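# Wrap cable once around reel hub held by right gripper

## Task

Using the reel gripped by right_arm, whose cable already has one end attached to it, take the cable one complete turn around the reel's hub, keeping it within roughly one cable thickness of the hub over almost the whole turn. Declare the job finished only while the right gripper is holding the reel up off the table and still, with no support other than the grippers, and with the reel not dropping once the left arm is withdrawn. Apart from that required grip on the reel, anything that stays in place only because the robot holds it does not count.

## Robot and tools

ROBOT. Two arms, left_arm and right_arm, each a six-joint arm ending in a two-finger parallel gripper. left_arm is mounted at (+0.011, +0.309, 0) and right_arm at (-0.023, -0.259, 0) in the scene frame. The names are labels, not image sides. Joint ranges in rad, base to hand: waist -2.618 to 3.054, shoulder 0 to 3.142, elbow 0 to 3.142, wrist pitch -1.571 to 1.571, wrist yaw -1.571 to 1.571, wrist roll -2.094 to 2.094. Elbows never quite straighten.

FRAME. One shared scene frame, metres. The origin sits on the table surface midway between the arms; +z is up, +x reaches out over the table, and left_arm is on the +y side. In each gripper's own axes the fingers point along +z and separate along y. The reported end_effector_position is the point between the finger pads, about 1 cm short of the tips. Reported hand positions can be slightly wrong, more so when the arm is stretched out.

ROW FORMAT. Every moving command uses a row of 16 numbers covering both arms, even if only one moves: x, y, z, qw, qx, qy, qz, opening for left_arm, then the same eight for right_arm. x, y, z is an absolute target position for that gripper in the scene frame (metres); qw, qx, qy, qz is an absolute target orientation quaternion, w first, in the same frame. opening runs from -1 (closed) to +1 (fully open, 0.094 m). To keep an arm still, resend exactly its last reported position and quaternion and the opening it should keep; to hold an orientation, repeat the same quaternion each time rather than copying the drifted reading.

execute_actions. Argument actions is a list holding at most one entry. An empty list just returns the current state with pictures. An action entry is {"rows": [...], "steps": n}: 1 to 15 rows, n from 4 to 15 (default 15), each step 1/30 s, one row per step and the final row repeated if rows run out. A wait entry is {"steps": n} with n up to 300, counted from the previous result, so your reply time is included. Optional pictures: true adds camera images. The result is captured 4 steps before an action ends; those remaining steps execute while you compose your next reply. A target more than 0.6 m from the arm's last reported position along any gripper axis makes the call rejected, and nothing is sent.

move. Argument target is one 16-number row as above (absolute poses). speed is the path's top speed in m/s, 0.002 to 0.5, default 0.25; rotation is capped at twice that value in rad/s. Both grippers travel straight lines that finish together, taking 0.5 to 10 s; longer paths are cut off at 10 s before reaching the goal. Rotation takes the shorter direction. Openings are applied at the start. Paths ignore obstacles and the other arm, and the real hand may lag, wander, or overshoot speed near full reach. Its result adds a move: line giving the ending (done, off_target, moving, held, fault), any limits that acted (paced = the sent pose was clipped; held = a safety check blocked some steps, after which the arm may jump fast), and each gripper's distance to its target.

wait. seconds from 0 to 10; nothing new is commanded.

zoom_image. camera is one of cam_high, cam_low, cam_left_wrist, cam_right_wrist (each 504x504); region is [x0, y0, x1, y1] pixels from the top-left, no larger than 504 by 504.

read_manual. Optional section, only "licences"; gives URDF licence text and moves nothing.

finished_scene. scene is the current scene's number. Irreversible; the reply reports whether the goal was met. Replying with no tool call also ends things.

CONTROL LIMITS. Each step the commanded pose is clamped to within 70 mm and 16 degrees of the measured pose; position wins over orientation when both cannot be met. After an action the arm continues only to its last clamped pose, so check the result and send the remainder. Joint friction can leave the hand up to about 31 mm off, and very small commands may not move it at all.

RESULT LINES. The state line shows left_arm and right_arm pose (position, quat_wxyz). grip_measured gives finger opening on the command scale; Joint positions ends with the opening in metres. Joint torques are noisy drive outputs, nonzero even in free air. HELD marks steps where your row was partly or wholly not sent; a pose unreachable line names an arm whose command the clearance check altered. A Hand target line appears when no steps are pending. FAULT, OVER-TEMPERATURE FAULT and MOTOR HOT lines report stops and heating.

GRIPPING. To grasp, command an opening below grip_measured: roughly 0.03 lower for a firm hold, less for a gentle one. Pads push up to about 50 to 62 N, less on very thin parts, with a brief spike on first contact.

CAUTIONS. Avoid letting the arms collide or press each other. Do not drop, knock or push anything off the table. Approach contacts slowly and do not aim far beyond a surface, since faster moves and deeper targets press harder. Holding loads heats motors: a warning comes at 75 °C, at 90 °C the arm halts for 10 s, and at 100 °C it goes limp and falls. Loose objects may occasionally get a small external nudge.

Each tool is called after "Call:" as name([rows], argument=value, ...), one row to a line, values as JSON.

## Session

Call:
execute_actions(actions=[])

Scene clock: 0.00 s of 4800.00 s.
left_arm: end_effector_position=(+0.3576, +0.2035, +0.3228) grip_measured=+1.000 end_effector_quat_wxyz=(+0.640, +0.271, +0.718, +0.020) | right_arm: end_effector_position=(+0.2193, -0.0114, +0.4240) grip_measured=-0.951 end_effector_quat_wxyz=(+0.411, -0.351, +0.829, +0.147)
Joint positions: left_arm=[-0.131  0.968  0.87  -0.082  0.064  0.404  0.094] | right_arm=[ 0.653  1.494  2.168 -1.343  0.068 -0.004  0.002]
Joint velocities: left_arm=[ 0.007 -0.022  0.012  0.066  0.037  0.007  0.   ] | right_arm=[-0.022 -0.017 -0.002 -0.022  0.095 -0.037 -0.001]
Joint torques (N m, as the arm reports them, + toward a larger angle): no reading
Motor temperatures (°C, as the motors report them): left_arm=[27 31 31 31 26 25] | right_arm=[25 30 30 37 26 27]
Hand target (left_arm): +0.358, +0.204, +0.323; +0.640, +0.271, +0.718, +0.020
Hand target (right_arm): +0.221, -0.009, +0.428; +0.419, -0.349, +0.825, +0.150
camera_calibration (this result's frames):
cam_left_wrist: T_world_to_cam=[[-0.41527, -0.67217, -0.612975, 0.474163], [-0.553744, 0.721382, -0.415903, 0.212793], [0.721747, 0.166719, -0.671779, 0.0252788], [0, 0, 0, 1]] pos_world=[0.296494, 0.160999, 0.396133]
cam_right_wrist: T_world_to_cam=[[0.674382, -0.738373, 0.00378502, -0.154292], [-0.672779, -0.616569, -0.408915, 0.363098], [0.304265, 0.273219, -0.912565, 0.434887], [0, 0, 0, 1]] pos_world=[0.216015, -0.00886915, 0.545923]

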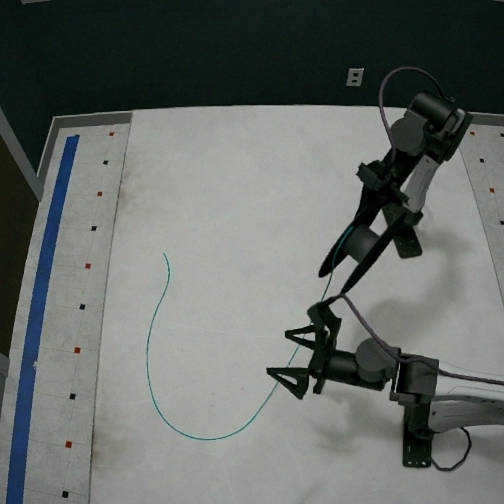

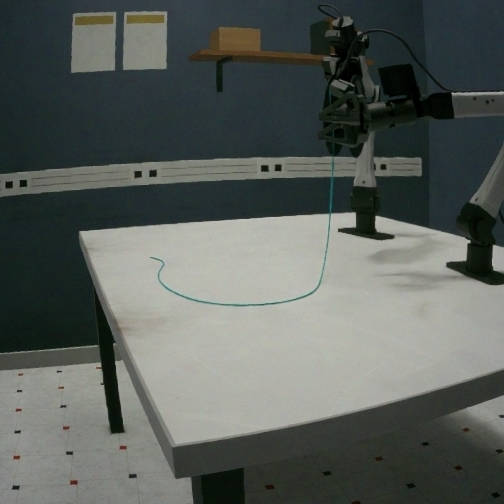

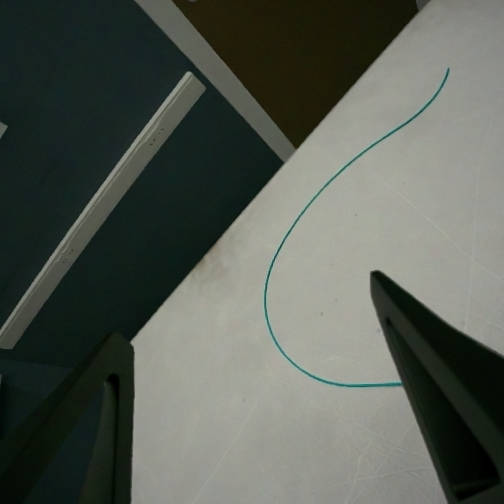

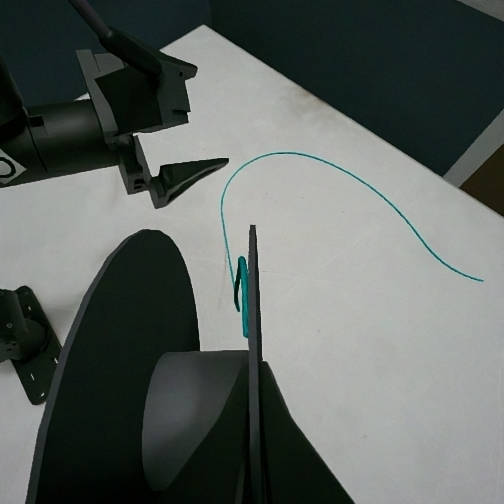

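Call:
zoom_image(camera="cam_right_wrist", region=[0, 200, 304, 504])

Call:
zoom_image(camera="cam_high", region=[280, 150, 440, 310])

Call:
zoom_image(camera="cam_low", region=[270, 40, 410, 180])

Region (0, 200, 304, 504) of cam_right_wrist's 504x504 image, scaled by 1.658, with more detail than that image has.

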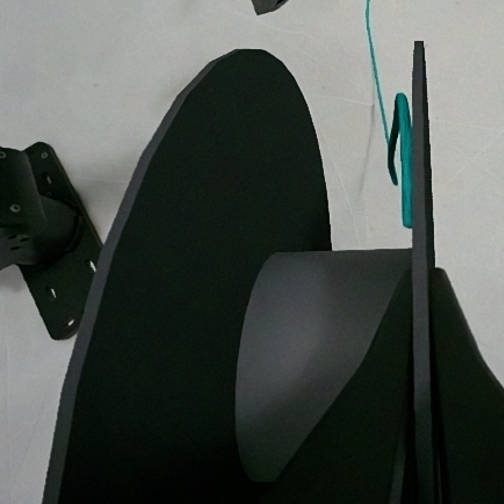

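Region (280, 150, 440, 310) of cam_high's 504x504 image, scaled by 3.150, with more detail than that image has.

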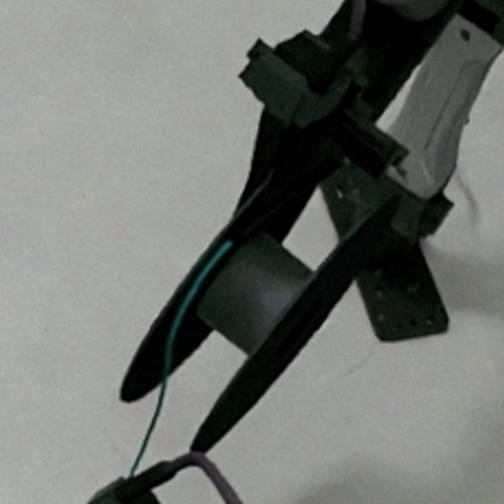

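Region (270, 40, 410, 180) of cam_low's 504x504 image, scaled by 3.600, with more detail than that image has.

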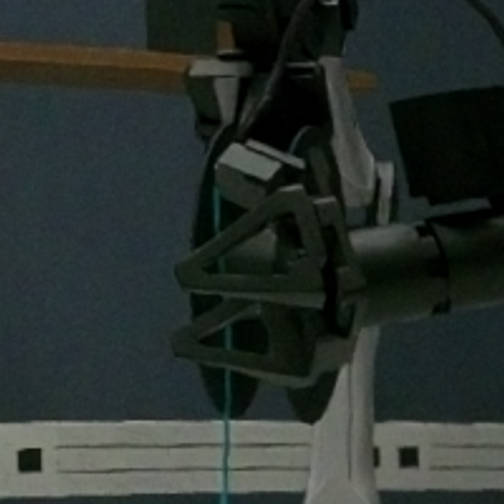

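Call:
move(target=[0.270,0.190,0.135, 0.5199,0.3462,0.7424,-0.2424,0.6, 0.299,-0.058,0.485, 0.7290,-0.1698,0.6337,0.1953,-1.0], speed=0.25)

Scene clock: 18.73 s of 4800.00 s.
left_arm: end_effector_position=(+0.2744, +0.1867, +0.1451) grip_measured=+0.601 end_effector_quat_wxyz=(+0.527, +0.352, +0.738, -0.234) | right_arm: end_effector_position=(+0.3001, -0.0562, +0.4647) grip_measured=-0.951 end_effector_quat_wxyz=(+0.704, -0.183, +0.660, +0.187)
Joint positions: left_arm=[0.139 0.889 0.327 0.057 0.802 0.406 0.075] | right_arm=[ 0.409  1.117  1.279 -0.1    0.056 -0.014  0.002]
Joint velocities: left_arm=[-0.022  0.002 -0.007  0.037 -0.022  0.022 -0.   ] | right_arm=[-0.007 -0.027 -0.002 -0.095  0.022  0.081 -0.   ]
Joint torques (N m, as the arm reports them, + toward a larger angle): left_arm=[ 0.86 -0.73  8.2   1.86  0.39  0.14] | right_arm=[-0.77 -3.65  9.21  2.92 -0.11  0.03]
Motor temperatures (°C, as the motors report them): left_arm=[27 31 34 35 26 25] | right_arm=[25 30 31 42 26 27]
Hand target (left_arm): +0.272, +0.188, +0.133; +0.515, +0.348, +0.746, -0.238
Hand target (right_arm): +0.298, -0.061, +0.483; +0.727, -0.169, +0.635, +0.198
Off the commanded pose (left_arm): 0.011 m, 2 deg.
Off the commanded pose (right_arm): 0.020 m, 5 deg.
Kept back: nothing.
After step 180, 10.27 s passed at rest.
move: off_target (left_arm, right_arm)
camera_calibration (this result's frames):
cam_left_wrist: T_world_to_cam=[[-0.826725, -0.489159, -0.277937, 0.349487], [-0.351887, 0.835039, -0.422948, 0.0293722], [0.438977, -0.25186, -0.862476, 0.152159], [0, 0, 0, 1]] pos_world=[0.232471, 0.18475, 0.240792]
cam_right_wrist: T_world_to_cam=[[0.503202, -0.862921, -0.0464317, -0.174308], [-0.373559, -0.168757, -0.912127, 0.575721], [0.779257, 0.476329, -0.40727, 0.0936967], [0, 0, 0, 1]] pos_world=[0.229764, -0.0978878, 0.555197]

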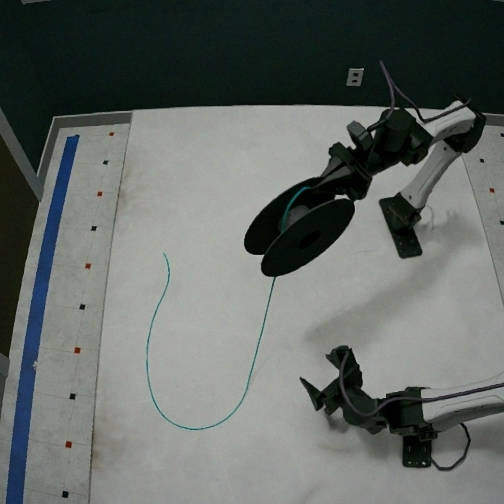

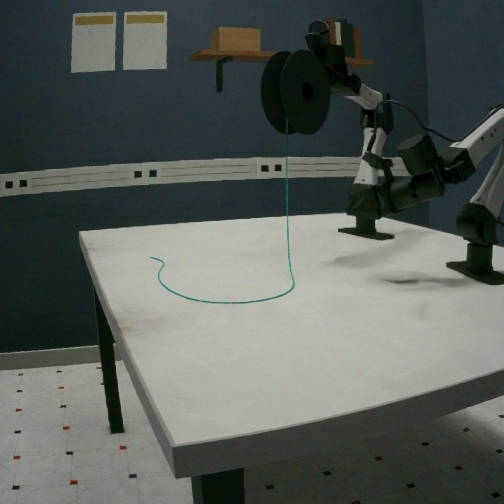

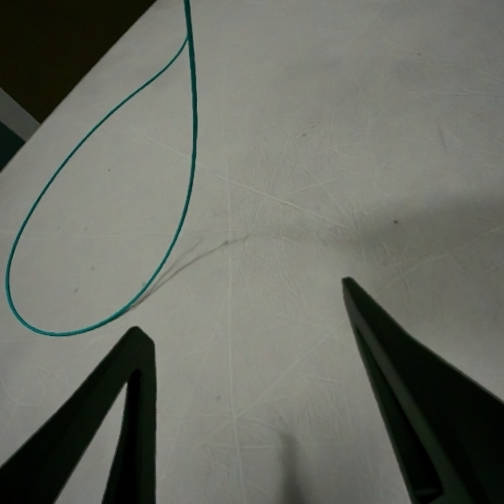

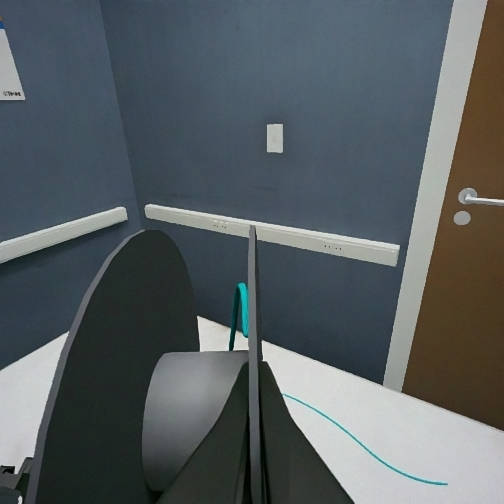

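Call:
execute_actions(actions=[])

Scene clock: 19.67 s of 4800.00 s.
left_arm: end_effector_position=(+0.2744, +0.1866, +0.1452) grip_measured=+0.601 end_effector_quat_wxyz=(+0.527, +0.352, +0.737, -0.234) | right_arm: end_effector_position=(+0.3001, -0.0562, +0.4650) grip_measured=-0.951 end_effector_quat_wxyz=(+0.705, -0.183, +0.660, +0.187)
Joint positions: left_arm=[0.139 0.889 0.327 0.058 0.803 0.406 0.075] | right_arm=[ 0.409  1.117  1.279 -0.099  0.056 -0.014  0.002]
Joint velocities: left_arm=[-0.007  0.002  0.007  0.007  0.022 -0.037  0.001] | right_arm=[-0.007  0.002  0.002 -0.051  0.022 -0.037  0.   ]
Joint torques (N m, as the arm reports them, + toward a larger angle): left_arm=[ 0.86 -0.74  8.18  1.86  0.4   0.13] | right_arm=[-1.05 -3.56  9.25  2.97 -0.14  0.04]
Motor temperatures (°C, as the motors report them): left_arm=[27 31 34 35 26 25] | right_arm=[25 30 31 42 26 27]
Hand target (left_arm): +0.272, +0.188, +0.133; +0.515, +0.349, +0.746, -0.238
Hand target (right_arm): +0.298, -0.061, +0.483; +0.727, -0.169, +0.635, +0.198
Off the commanded pose (left_arm): 0.012 m, 2 deg.
Off the commanded pose (right_arm): 0.020 m, 4 deg.
Kept back: nothing.
Steps of this call (steps 1 to 28: nothing new was sent). Readings (end_effector_position):
1: left_arm (+0.2744, +0.1867, +0.1451) | right_arm (+0.3001, -0.0562, +0.4648)
2: left_arm (+0.2744, +0.1867, +0.1451) | right_arm (+0.3001, -0.0562, +0.4648)
4: left_arm (+0.2743, +0.1866, +0.1451) | right_arm (+0.3001, -0.0562, +0.4649)
8: left_arm (+0.2744, +0.1866, +0.1452) | right_arm (+0.3001, -0.0562, +0.4650)
28: the state above
camera_calibration (this result's frames):
cam_left_wrist: T_world_to_cam=[[-0.826769, -0.488763, -0.278504, 0.349505], [-0.351224, 0.835223, -0.423136, 0.0292563], [0.439426, -0.252018, -0.862201, 0.152092], [0, 0, 0, 1]] pos_world=[0.232402, 0.184719, 0.240852]
cam_right_wrist: T_world_to_cam=[[0.503246, -0.862891, -0.0464977, -0.174277], [-0.372689, -0.16818, -0.912589, 0.575956], [0.779645, 0.476586, -0.406225, 0.0932392], [0, 0, 0, 1]] pos_world=[0.229663, -0.0979547, 0.555384]

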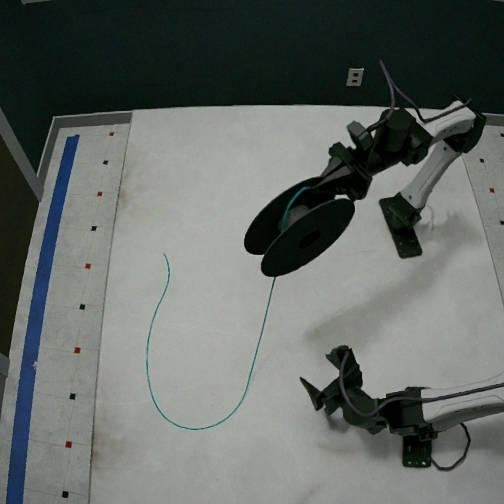

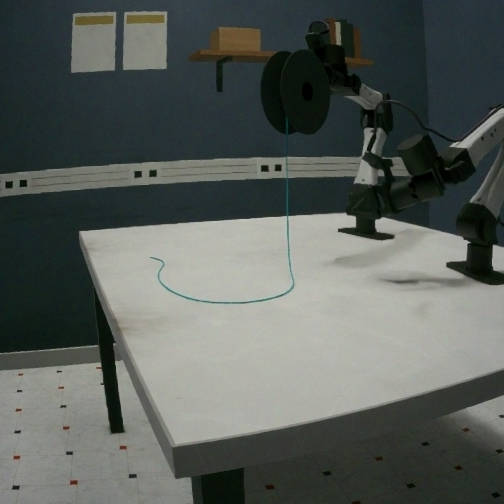

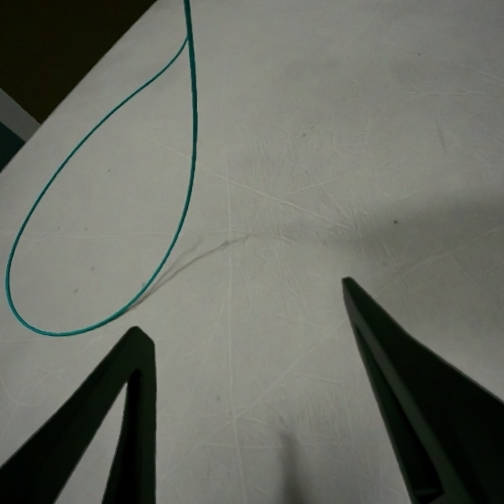

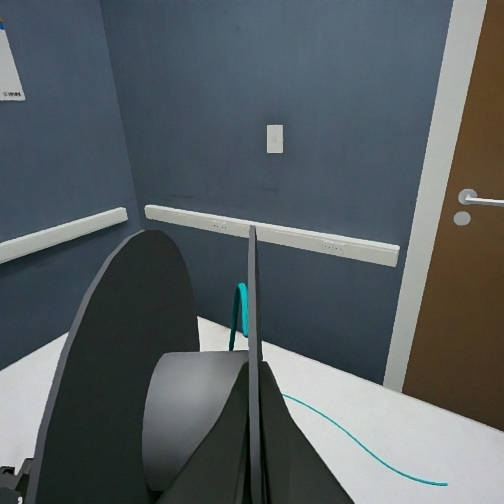

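Call:
zoom_image(camera="cam_high", region=[200, 170, 380, 350])

Call:
zoom_image(camera="cam_low", region=[220, 30, 380, 190])

Call:
zoom_image(camera="cam_low", region=[220, 160, 380, 320])

Call:
zoom_image(camera="cam_high", region=[130, 270, 310, 450])

Region (200, 170, 380, 350) of cam_high's 504x504 image, scaled by 2.800, with more detail than that image has.

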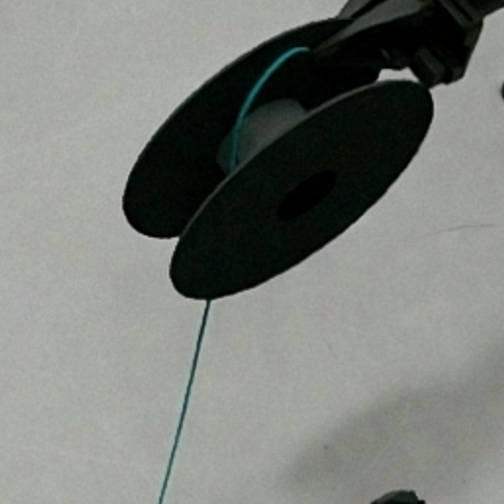

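Region (220, 30, 380, 190) of cam_low's 504x504 image, scaled by 3.150, with more detail than that image has.

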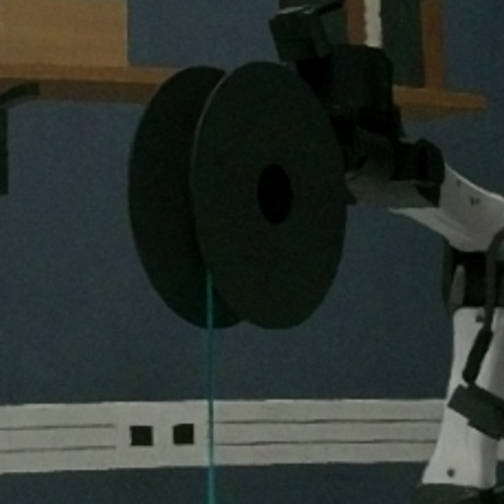

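Region (220, 160, 380, 320) of cam_low's 504x504 image, scaled by 3.150, with more detail than that image has.

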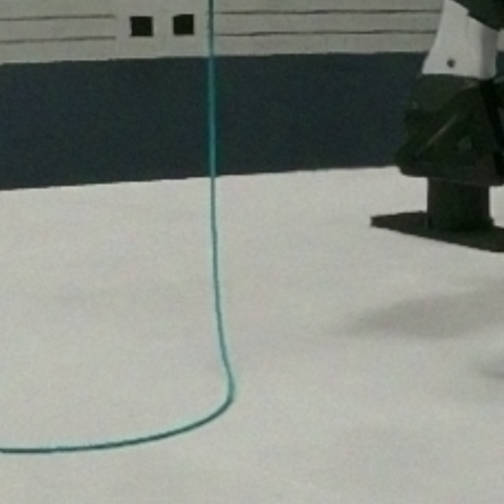

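Region (130, 270, 310, 450) of cam_high's 504x504 image, scaled by 2.800, with more detail than that image has.

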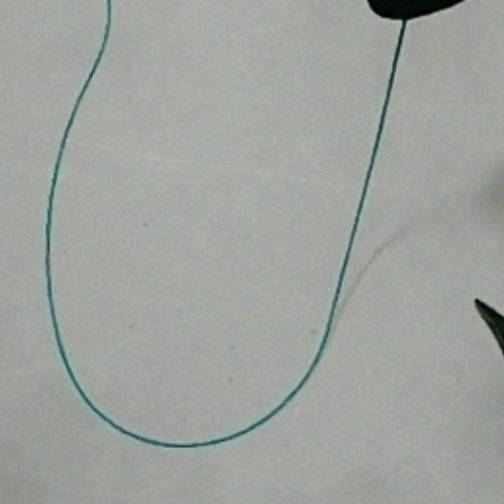

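Call:
move(target=[0.384,0.069,0.125, 0.5199,0.3462,0.7424,-0.2424, 0.6, 0.299,-0.058,0.485, 0.7290,-0.1698,0.6337,0.1953,-1.0], speed=0.3)

Scene clock: 25.53 s of 4800.00 s.
left_arm: end_effector_position=(+0.3817, +0.0735, +0.1344) grip_measured=+0.601 end_effector_quat_wxyz=(+0.527, +0.346, +0.736, -0.245) | right_arm: end_effector_position=(+0.3001, -0.0562, +0.4646) grip_measured=-0.951 end_effector_quat_wxyz=(+0.704, -0.183, +0.660, +0.187)
Joint positions: left_arm=[-0.26   1.588  0.657  0.562  0.452  0.171  0.075] | right_arm=[ 0.409  1.117  1.279 -0.1    0.056 -0.014  0.002]
Joint velocities: left_arm=[-0.007  0.007  0.002  0.022  0.007  0.037 -0.   ] | right_arm=[ 0.002 -0.007 -0.002 -0.007  0.037 -0.081  0.   ]
Joint torques (N m, as the arm reports them, + toward a larger angle): left_arm=[-0.57 -5.79 10.11  2.07  0.11 -0.07] | right_arm=[-0.21 -2.89 10.31  2.94  0.06  0.01]
Motor temperatures (°C, as the motors report them): left_arm=[27 31 35 36 26 25] | right_arm=[25 30 32 44 26 27]
Hand target (left_arm): +0.384, +0.070, +0.129; +0.521, +0.344, +0.741, -0.246
Hand target (right_arm): +0.298, -0.059, +0.485; +0.728, -0.170, +0.634, +0.196
Off the commanded pose (left_arm): 0.011 m, 1 deg.
Off the commanded pose (right_arm): 0.020 m, 5 deg.
Kept back: nothing.
move: off_target (left_arm, right_arm)
camera_calibration (this result's frames):
cam_left_wrist: T_world_to_cam=[[-0.830788, -0.492586, -0.259136, 0.379176], [-0.352582, 0.826009, -0.439768, 0.160339], [0.430672, -0.273987, -0.859914, 0.0717322], [0, 0, 0, 1]] pos_world=[0.340654, 0.0739893, 0.230453]
cam_right_wrist: T_world_to_cam=[[0.503187, -0.86293, -0.0464096, -0.174319], [-0.373849, -0.168949, -0.911972, 0.575643], [0.779128, 0.476243, -0.407618, 0.0938491], [0, 0, 0, 1]] pos_world=[0.229798, -0.0978655, 0.555135]

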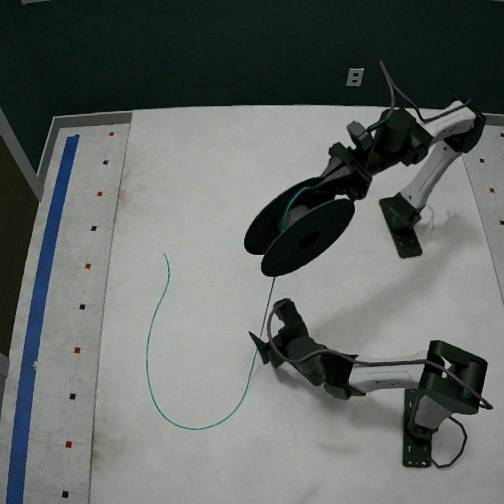

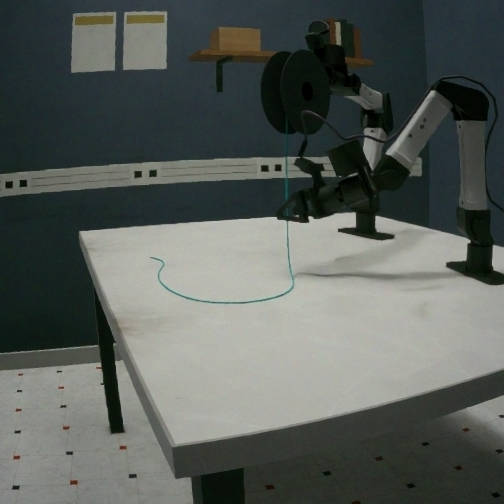

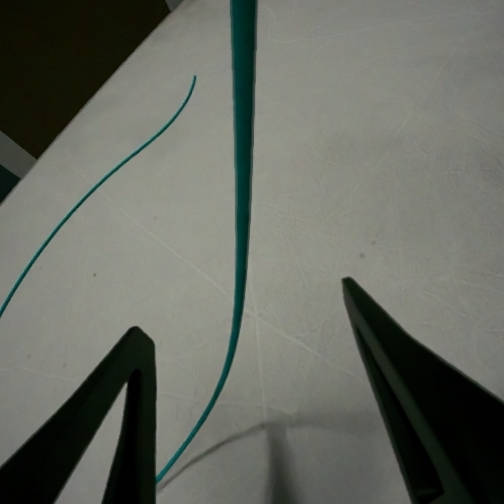

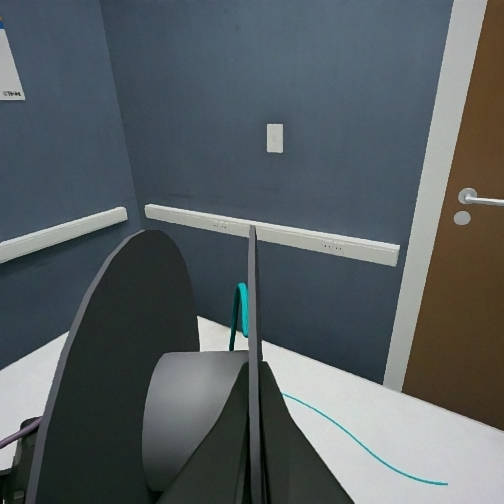

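Call:
zoom_image(camera="cam_left_wrist", region=[100, 250, 400, 504])

Call:
zoom_image(camera="cam_high", region=[220, 280, 340, 400])

Call:
zoom_image(camera="cam_low", region=[250, 130, 370, 250])

Region (100, 250, 400, 504) of cam_left_wrist's 504x504 image, scaled by 1.680, with more detail than that image has; it fills the top 427 rows of this view, and the rest is white.

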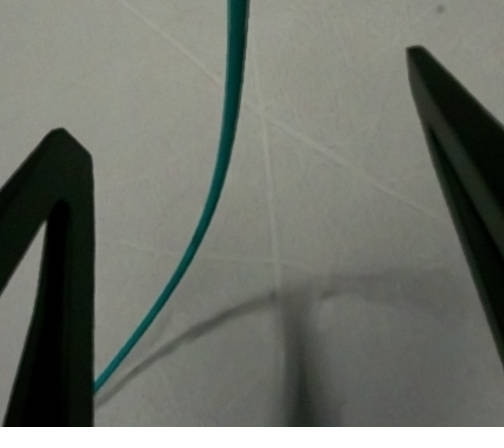

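Region (220, 280, 340, 400) of cam_high's 504x504 image, scaled by 4.200, with more detail than that image has.

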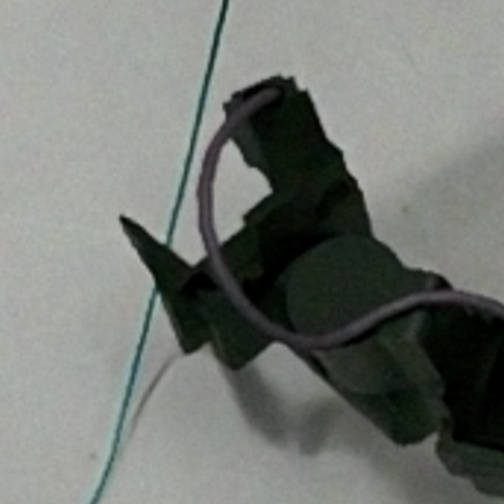

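Region (250, 130, 370, 250) of cam_low's 504x504 image, scaled by 4.200, with more detail than that image has.

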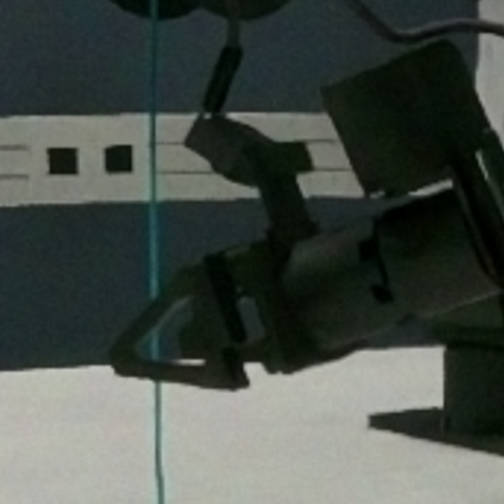

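Call:
move(target=[0.384,0.069,0.125, 0.5199,0.3462,0.7424,-0.2424, -1.0, 0.299,-0.058,0.485, 0.7290,-0.1698,0.6337,0.1953,-1.0], speed=0.3)

Scene clock: 26.97 s of 4800.00 s.
left_arm: end_effector_position=(+0.3821, +0.0725, +0.1354) grip_measured=-0.978 end_effector_quat_wxyz=(+0.530, +0.346, +0.735, -0.243) | right_arm: end_effector_position=(+0.3001, -0.0562, +0.4639) grip_measured=-0.951 end_effector_quat_wxyz=(+0.703, -0.183, +0.661, +0.187)
Joint positions: left_arm=[-0.265  1.588  0.657  0.568  0.444  0.171  0.001] | right_arm=[ 0.409  1.117  1.279 -0.103  0.056 -0.014  0.002]
Joint velocities: left_arm=[-0.017 -0.007  0.002 -0.037 -0.051 -0.051 -0.   ] | right_arm=[ 0.002 -0.017 -0.002 -0.066 -0.037 -0.051  0.   ]
Joint torques (N m, as the arm reports them, + toward a larger angle): left_arm=[-0.55 -5.2   9.95  2.07  0.1   0.02] | right_arm=[-0.14 -2.95 10.15  2.93  0.07  0.01]
Motor temperatures (°C, as the motors report them): left_arm=[27 31 35 36 26 25] | right_arm=[25 30 32 45 26 27]
Hand target (left_arm): +0.384, +0.069, +0.125; +0.520, +0.346, +0.743, -0.242
Hand target (right_arm): +0.298, -0.059, +0.485; +0.728, -0.170, +0.634, +0.196
Off the commanded pose (left_arm): 0.011 m, 1 deg.
Off the commanded pose (right_arm): 0.021 m, 5 deg.
Kept back: nothing.
move: off_target (left_arm, right_arm)
camera_calibration (this result's frames):
cam_left_wrist: T_world_to_cam=[[-0.827707, -0.495205, -0.263957, 0.378925], [-0.352611, 0.824885, -0.441849, 0.162061], [0.43654, -0.272648, -0.857378, 0.0695092], [0, 0, 0, 1]] pos_world=[0.34044, 0.072915, 0.231222]
cam_right_wrist: T_world_to_cam=[[0.503069, -0.863009, -0.0462332, -0.174402], [-0.376166, -0.170487, -0.910732, 0.575012], [0.778088, 0.475553, -0.410401, 0.0950673], [0, 0, 0, 1]] pos_world=[0.230066, -0.0976876, 0.554635]

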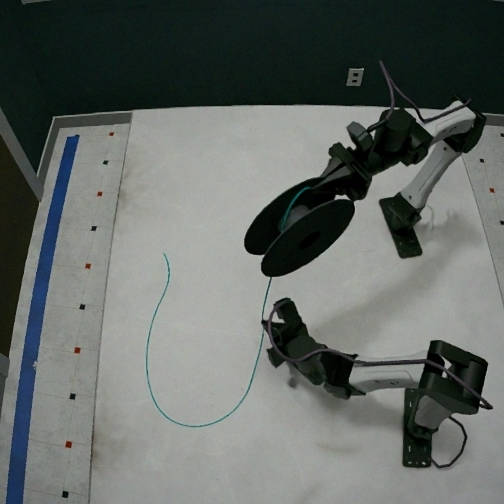

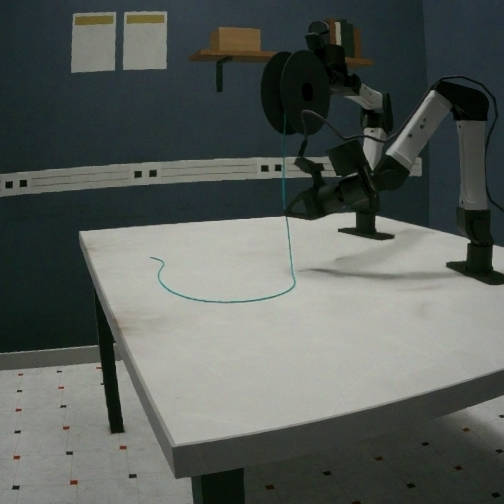

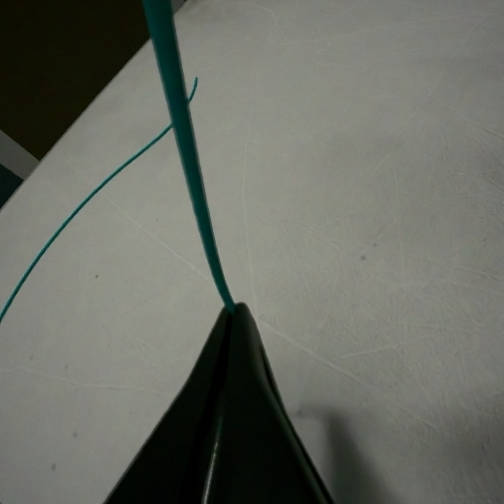

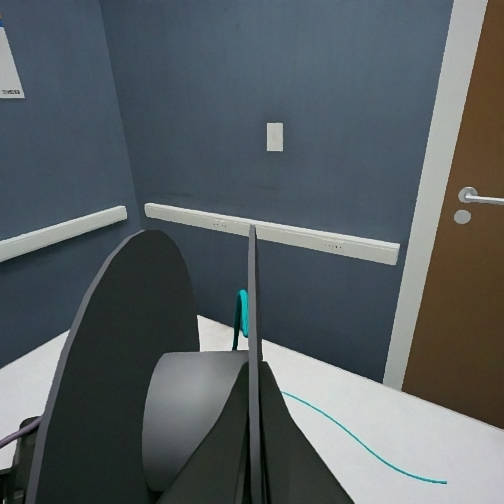

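Call:
zoom_image(camera="cam_left_wrist", region=[170, 240, 310, 380])

Call:
zoom_image(camera="cam_low", region=[260, 170, 340, 250])

Call:
zoom_image(camera="cam_high", region=[230, 290, 310, 370])

Region (170, 240, 310, 380) of cam_left_wrist's 504x504 image, scaled by 3.600, with more detail than that image has.

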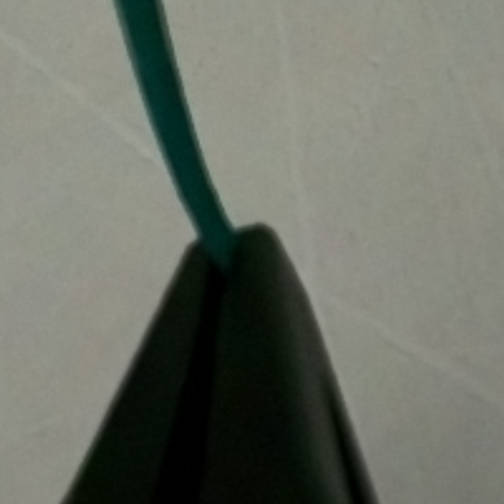

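Region (260, 170, 340, 250) of cam_low's 504x504 image, scaled by 6.300, with more detail than that image has.

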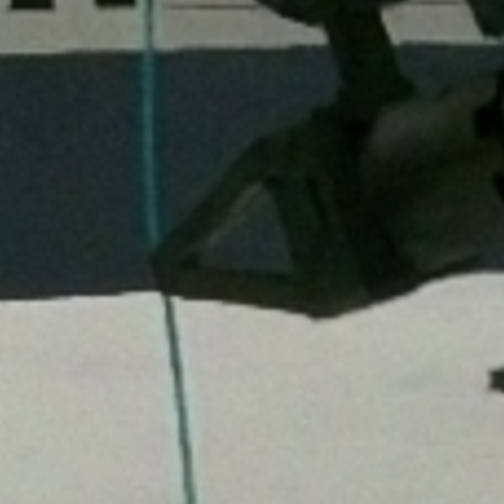

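Region (230, 290, 310, 370) of cam_high's 504x504 image, scaled by 6.300, with more detail than that image has.

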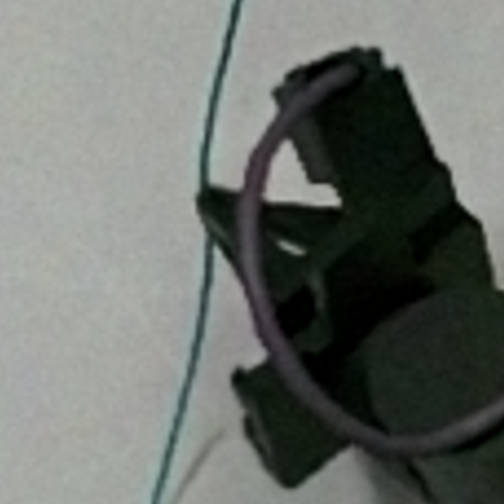

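Call:
move(target=[0.397,0.053,0.121, 0.5199,0.3462,0.7424,-0.2424, -0.5, 0.299,-0.058,0.485, 0.7290,-0.1698,0.6337,0.1953,-1.0], speed=0.04)

Scene clock: 29.13 s of 4800.00 s.
left_arm: end_effector_position=(+0.3948, +0.0569, +0.1278) grip_measured=-0.501 end_effector_quat_wxyz=(+0.526, +0.348, +0.737, -0.242) | right_arm: end_effector_position=(+0.3001, -0.0562, +0.4643) grip_measured=-0.951 end_effector_quat_wxyz=(+0.704, -0.183, +0.661, +0.187)
Joint positions: left_arm=[-0.296  1.673  0.72   0.584  0.416  0.165  0.023] | right_arm=[ 0.409  1.117  1.279 -0.101  0.056 -0.014  0.002]
Joint velocities: left_arm=[ 0.012 -0.002  0.017 -0.037  0.022  0.022  0.001] | right_arm=[-0.022  0.007 -0.002  0.051 -0.022 -0.037 -0.001]
Joint torques (N m, as the arm reports them, + toward a larger angle): left_arm=[-0.56 -6.42 10.11  2.08  0.1  -0.07] | right_arm=[-0.08 -2.96 10.4   2.94  0.06 -0.07]
Motor temperatures (°C, as the motors report them): left_arm=[27 31 35 36 26 25] | right_arm=[25 30 32 45 26 27]
Hand target (left_arm): +0.397, +0.053, +0.121; +0.520, +0.346, +0.742, -0.243
Hand target (right_arm): +0.298, -0.059, +0.485; +0.728, -0.170, +0.634, +0.196
Off the commanded pose (left_arm): 0.008 m, 1 deg.
Off the commanded pose (right_arm): 0.021 m, 5 deg.
Kept back: nothing.
move: off_target (right_arm)
camera_calibration (this result's frames):
cam_left_wrist: T_world_to_cam=[[-0.830512, -0.490707, -0.263547, 0.380539], [-0.352694, 0.829506, -0.433044, 0.174735], [0.431111, -0.266696, -0.861984, 0.0555234], [0, 0, 0, 1]] pos_world=[0.353733, 0.056597, 0.223818]
cam_right_wrist: T_world_to_cam=[[0.503143, -0.86296, -0.0463435, -0.17435], [-0.374718, -0.169526, -0.911508, 0.575407], [0.778738, 0.475985, -0.408662, 0.0943061], [0, 0, 0, 1]] pos_world=[0.229898, -0.0977987, 0.554947]

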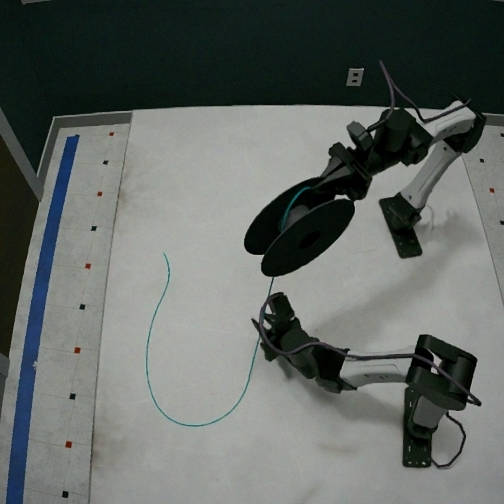

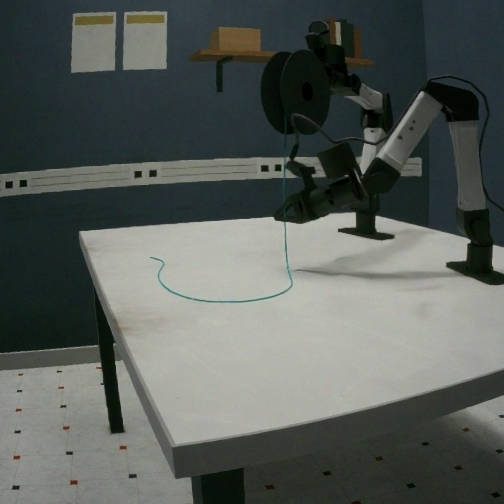

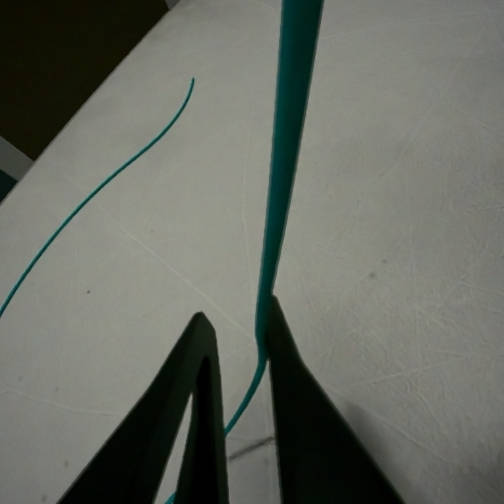

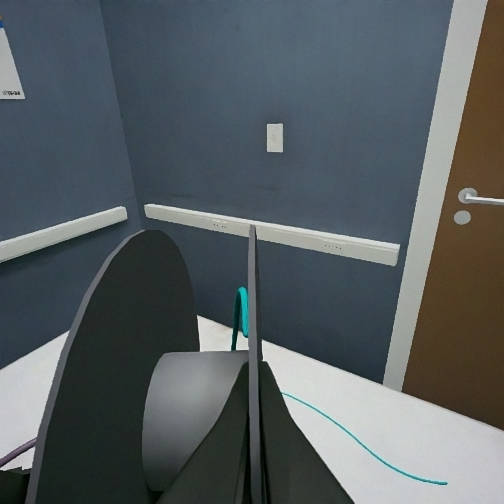

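Call:
move(target=[0.397,0.053,0.121, 0.5199,0.3462,0.7424,-0.2424, -1.0, 0.299,-0.058,0.485, 0.7290,-0.1698,0.6337,0.1953,-1.0], speed=0.3)

Scene clock: 30.13 s of 4800.00 s.
left_arm: end_effector_position=(+0.3952, +0.0569, +0.1282) grip_measured=-0.970 end_effector_quat_wxyz=(+0.527, +0.348, +0.737, -0.241) | right_arm: end_effector_position=(+0.3001, -0.0562, +0.4643) grip_measured=-0.951 end_effector_quat_wxyz=(+0.704, -0.183, +0.661, +0.187)
Joint positions: left_arm=[-0.296  1.673  0.72   0.585  0.415  0.165  0.001] | right_arm=[ 0.409  1.117  1.279 -0.102  0.056 -0.014  0.002]
Joint velocities: left_arm=[ 0.007  0.012 -0.007  0.051 -0.051 -0.081  0.001] | right_arm=[ 0.007 -0.007  0.012  0.095  0.037 -0.007 -0.   ]
Joint torques (N m, as the arm reports them, + toward a larger angle): left_arm=[-0.58 -6.38 10.06  2.08  0.1  -0.06] | right_arm=[ 0.   -2.99 10.14  2.99  0.    0.03]
Motor temperatures (°C, as the motors report them): left_arm=[27 31 35 36 26 25] | right_arm=[25 30 32 46 26 27]
Hand target (left_arm): +0.397, +0.053, +0.121; +0.520, +0.346, +0.742, -0.242
Hand target (right_arm): +0.298, -0.059, +0.484; +0.728, -0.170, +0.634, +0.196
Off the commanded pose (left_arm): 0.008 m, 1 deg.
Off the commanded pose (right_arm): 0.021 m, 5 deg.
Kept back: nothing.
move: off_target (right_arm)
camera_calibration (this result's frames):
cam_left_wrist: T_world_to_cam=[[-0.829484, -0.491704, -0.264923, 0.380791], [-0.352754, 0.828947, -0.434063, 0.175206], [0.433038, -0.266596, -0.861049, 0.0548919], [0, 0, 0, 1]] pos_world=[0.353894, 0.0566338, 0.224196]
cam_right_wrist: T_world_to_cam=[[0.503128, -0.862969, -0.0463215, -0.17436], [-0.375008, -0.169718, -0.911353, 0.575328], [0.778608, 0.475899, -0.40901, 0.0944584], [0, 0, 0, 1]] pos_world=[0.229932, -0.0977765, 0.554885]

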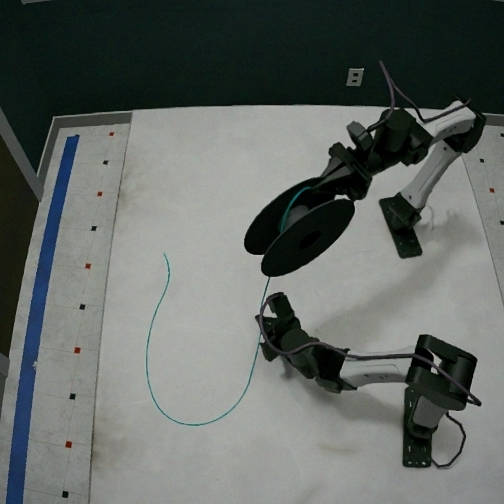

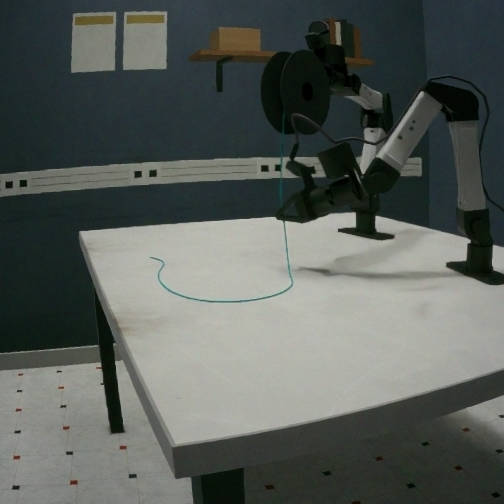

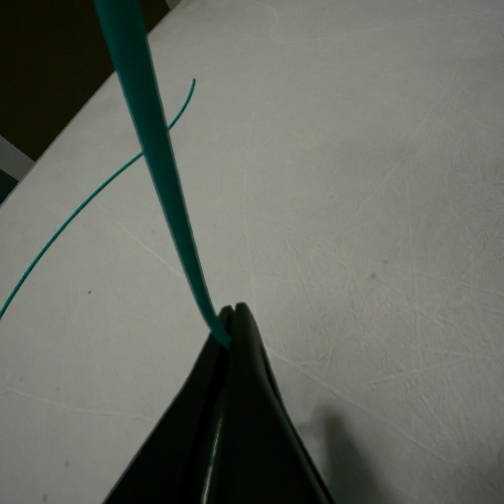

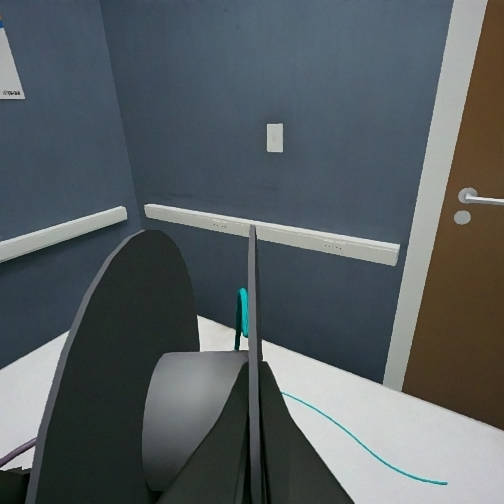

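Call:
zoom_image(camera="cam_high", region=[225, 260, 325, 360])

Call:
zoom_image(camera="cam_low", region=[240, 40, 400, 240])

Region (225, 260, 325, 360) of cam_high's 504x504 image, scaled by 5.040, with more detail than that image has.

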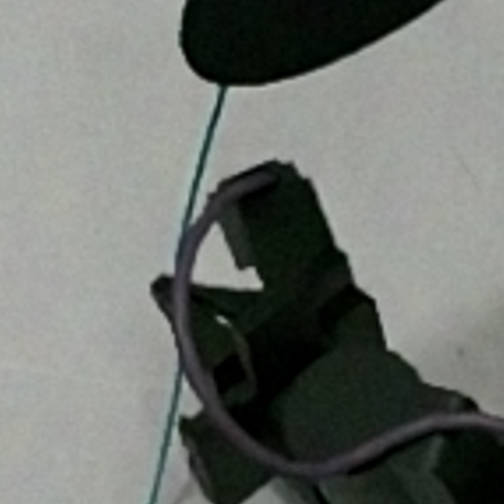

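Region (240, 40, 400, 240) of cam_low's 504x504 image, scaled by 2.520, with more detail than that image has; it fills the left 403 columns of this view, and the rest is white.

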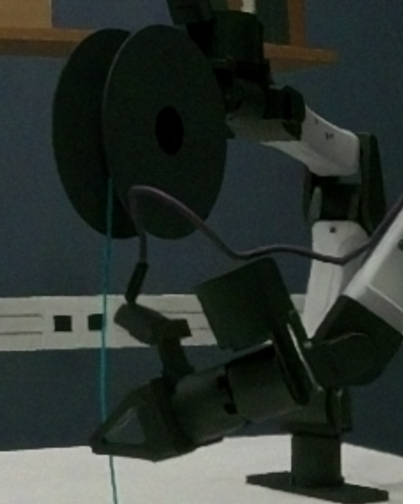

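Call:
move(target=[0.196,-0.032,0.146, 0.4838,0.4402,0.6909,-0.3082, -1.0, 0.299,-0.058,0.485, 0.7290,-0.1698,0.6337,0.1953,-1.0], speed=0.22)

Scene clock: 37.97 s of 4800.00 s.
left_arm: end_effector_position=(+0.2036, -0.0388, +0.1598) grip_measured=-0.970 end_effector_quat_wxyz=(+0.502, +0.432, +0.677, -0.320) | right_arm: end_effector_position=(+0.3002, -0.0561, +0.4623) grip_measured=-0.951 end_effector_quat_wxyz=(+0.701, -0.184, +0.663, +0.186)
Joint positions: left_arm=[-0.883  1.305  0.492  0.516  0.113  0.036  0.001] | right_arm=[ 0.409  1.117  1.279 -0.11   0.056 -0.014  0.002]
Joint velocities: left_arm=[ 0.007 -0.012 -0.002 -0.051  0.037 -0.051  0.001] | right_arm=[-0.002 -0.012 -0.002 -0.037 -0.037 -0.095 -0.   ]
Joint torques (N m, as the arm reports them, + toward a larger angle): left_arm=[-0.54 -6.2   7.6   1.8   0.05 -0.07] | right_arm=[-0.12 -2.89 10.12  3.03  0.1  -0.04]
Motor temperatures (°C, as the motors report them): left_arm=[27 32 36 37 26 25] | right_arm=[25 30 33 47 26 27]
Hand target (left_arm): +0.197, -0.033, +0.145; +0.483, +0.437, +0.692, -0.312
Hand target (right_arm): +0.298, -0.059, +0.485; +0.728, -0.170, +0.634, +0.196
Off the commanded pose (left_arm): 0.017 m, 3 deg.
Off the commanded pose (right_arm): 0.023 m, 5 deg.
Kept back: nothing.
After step 180, 0.23 s passed at rest.
move: off_target (left_arm, right_arm)
camera_calibration (this result's frames):
cam_left_wrist: T_world_to_cam=[[-0.926226, -0.271083, -0.261955, 0.210993], [-0.122892, 0.874068, -0.470003, 0.161383], [0.356376, -0.403137, -0.842898, 0.146918], [0, 0, 0, 1]] pos_world=[0.162902, -0.0246349, 0.254957]
cam_right_wrist: T_world_to_cam=[[0.502821, -0.863174, -0.0458569, -0.174579], [-0.381081, -0.173747, -0.908069, 0.573661], [0.775854, 0.474071, -0.416302, 0.0976496], [0, 0, 0, 1]] pos_world=[0.230631, -0.0973126, 0.55357]

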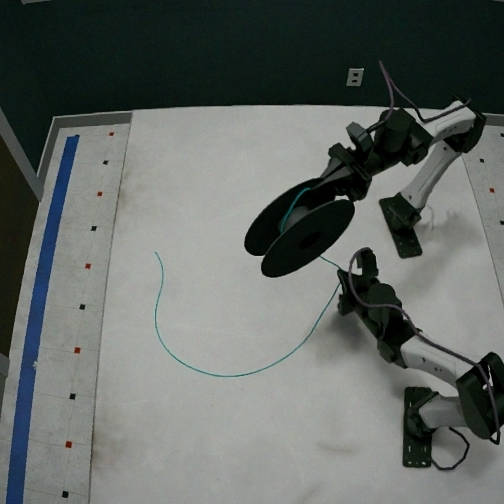

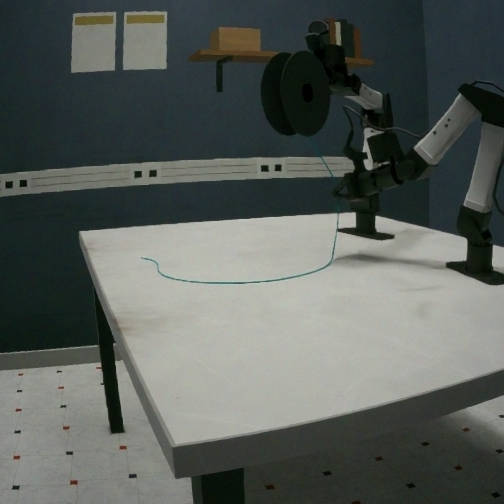

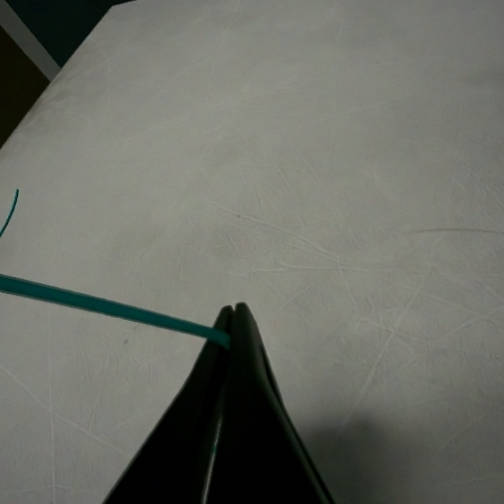

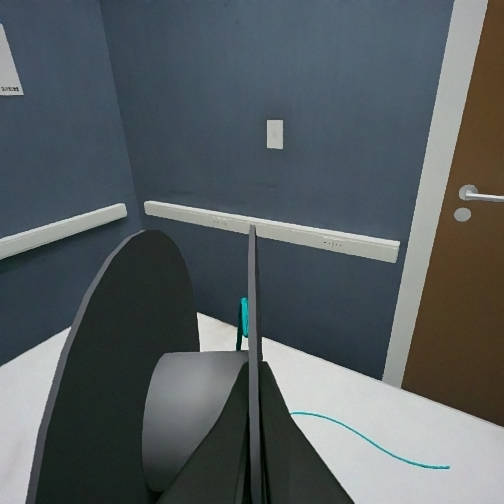

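Call:
zoom_image(camera="cam_right_wrist", region=[140, 250, 340, 450])

Call:
zoom_image(camera="cam_high", region=[230, 160, 390, 320])

Call:
zoom_image(camera="cam_low", region=[240, 40, 400, 220])

Region (140, 250, 340, 450) of cam_right_wrist's 504x504 image, scaled by 2.520, with more detail than that image has.

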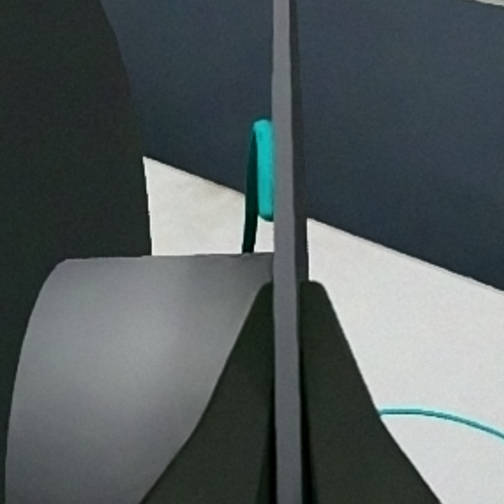

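Region (230, 160, 390, 320) of cam_high's 504x504 image, scaled by 3.150, with more detail than that image has.

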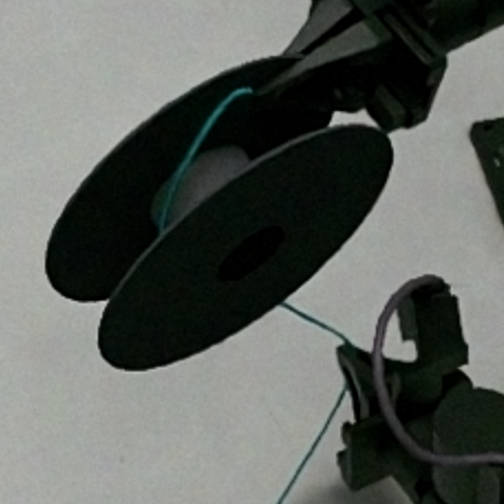

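Region (240, 40, 400, 220) of cam_low's 504x504 image, scaled by 2.800, with more detail than that image has.

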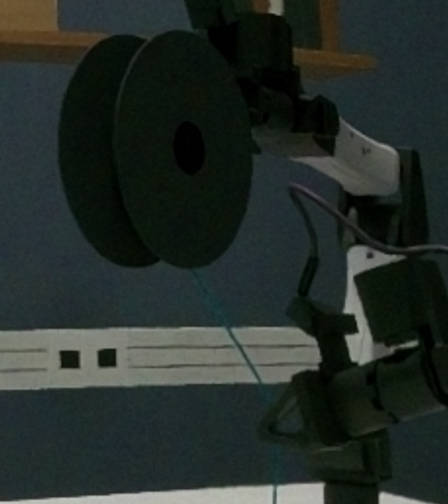

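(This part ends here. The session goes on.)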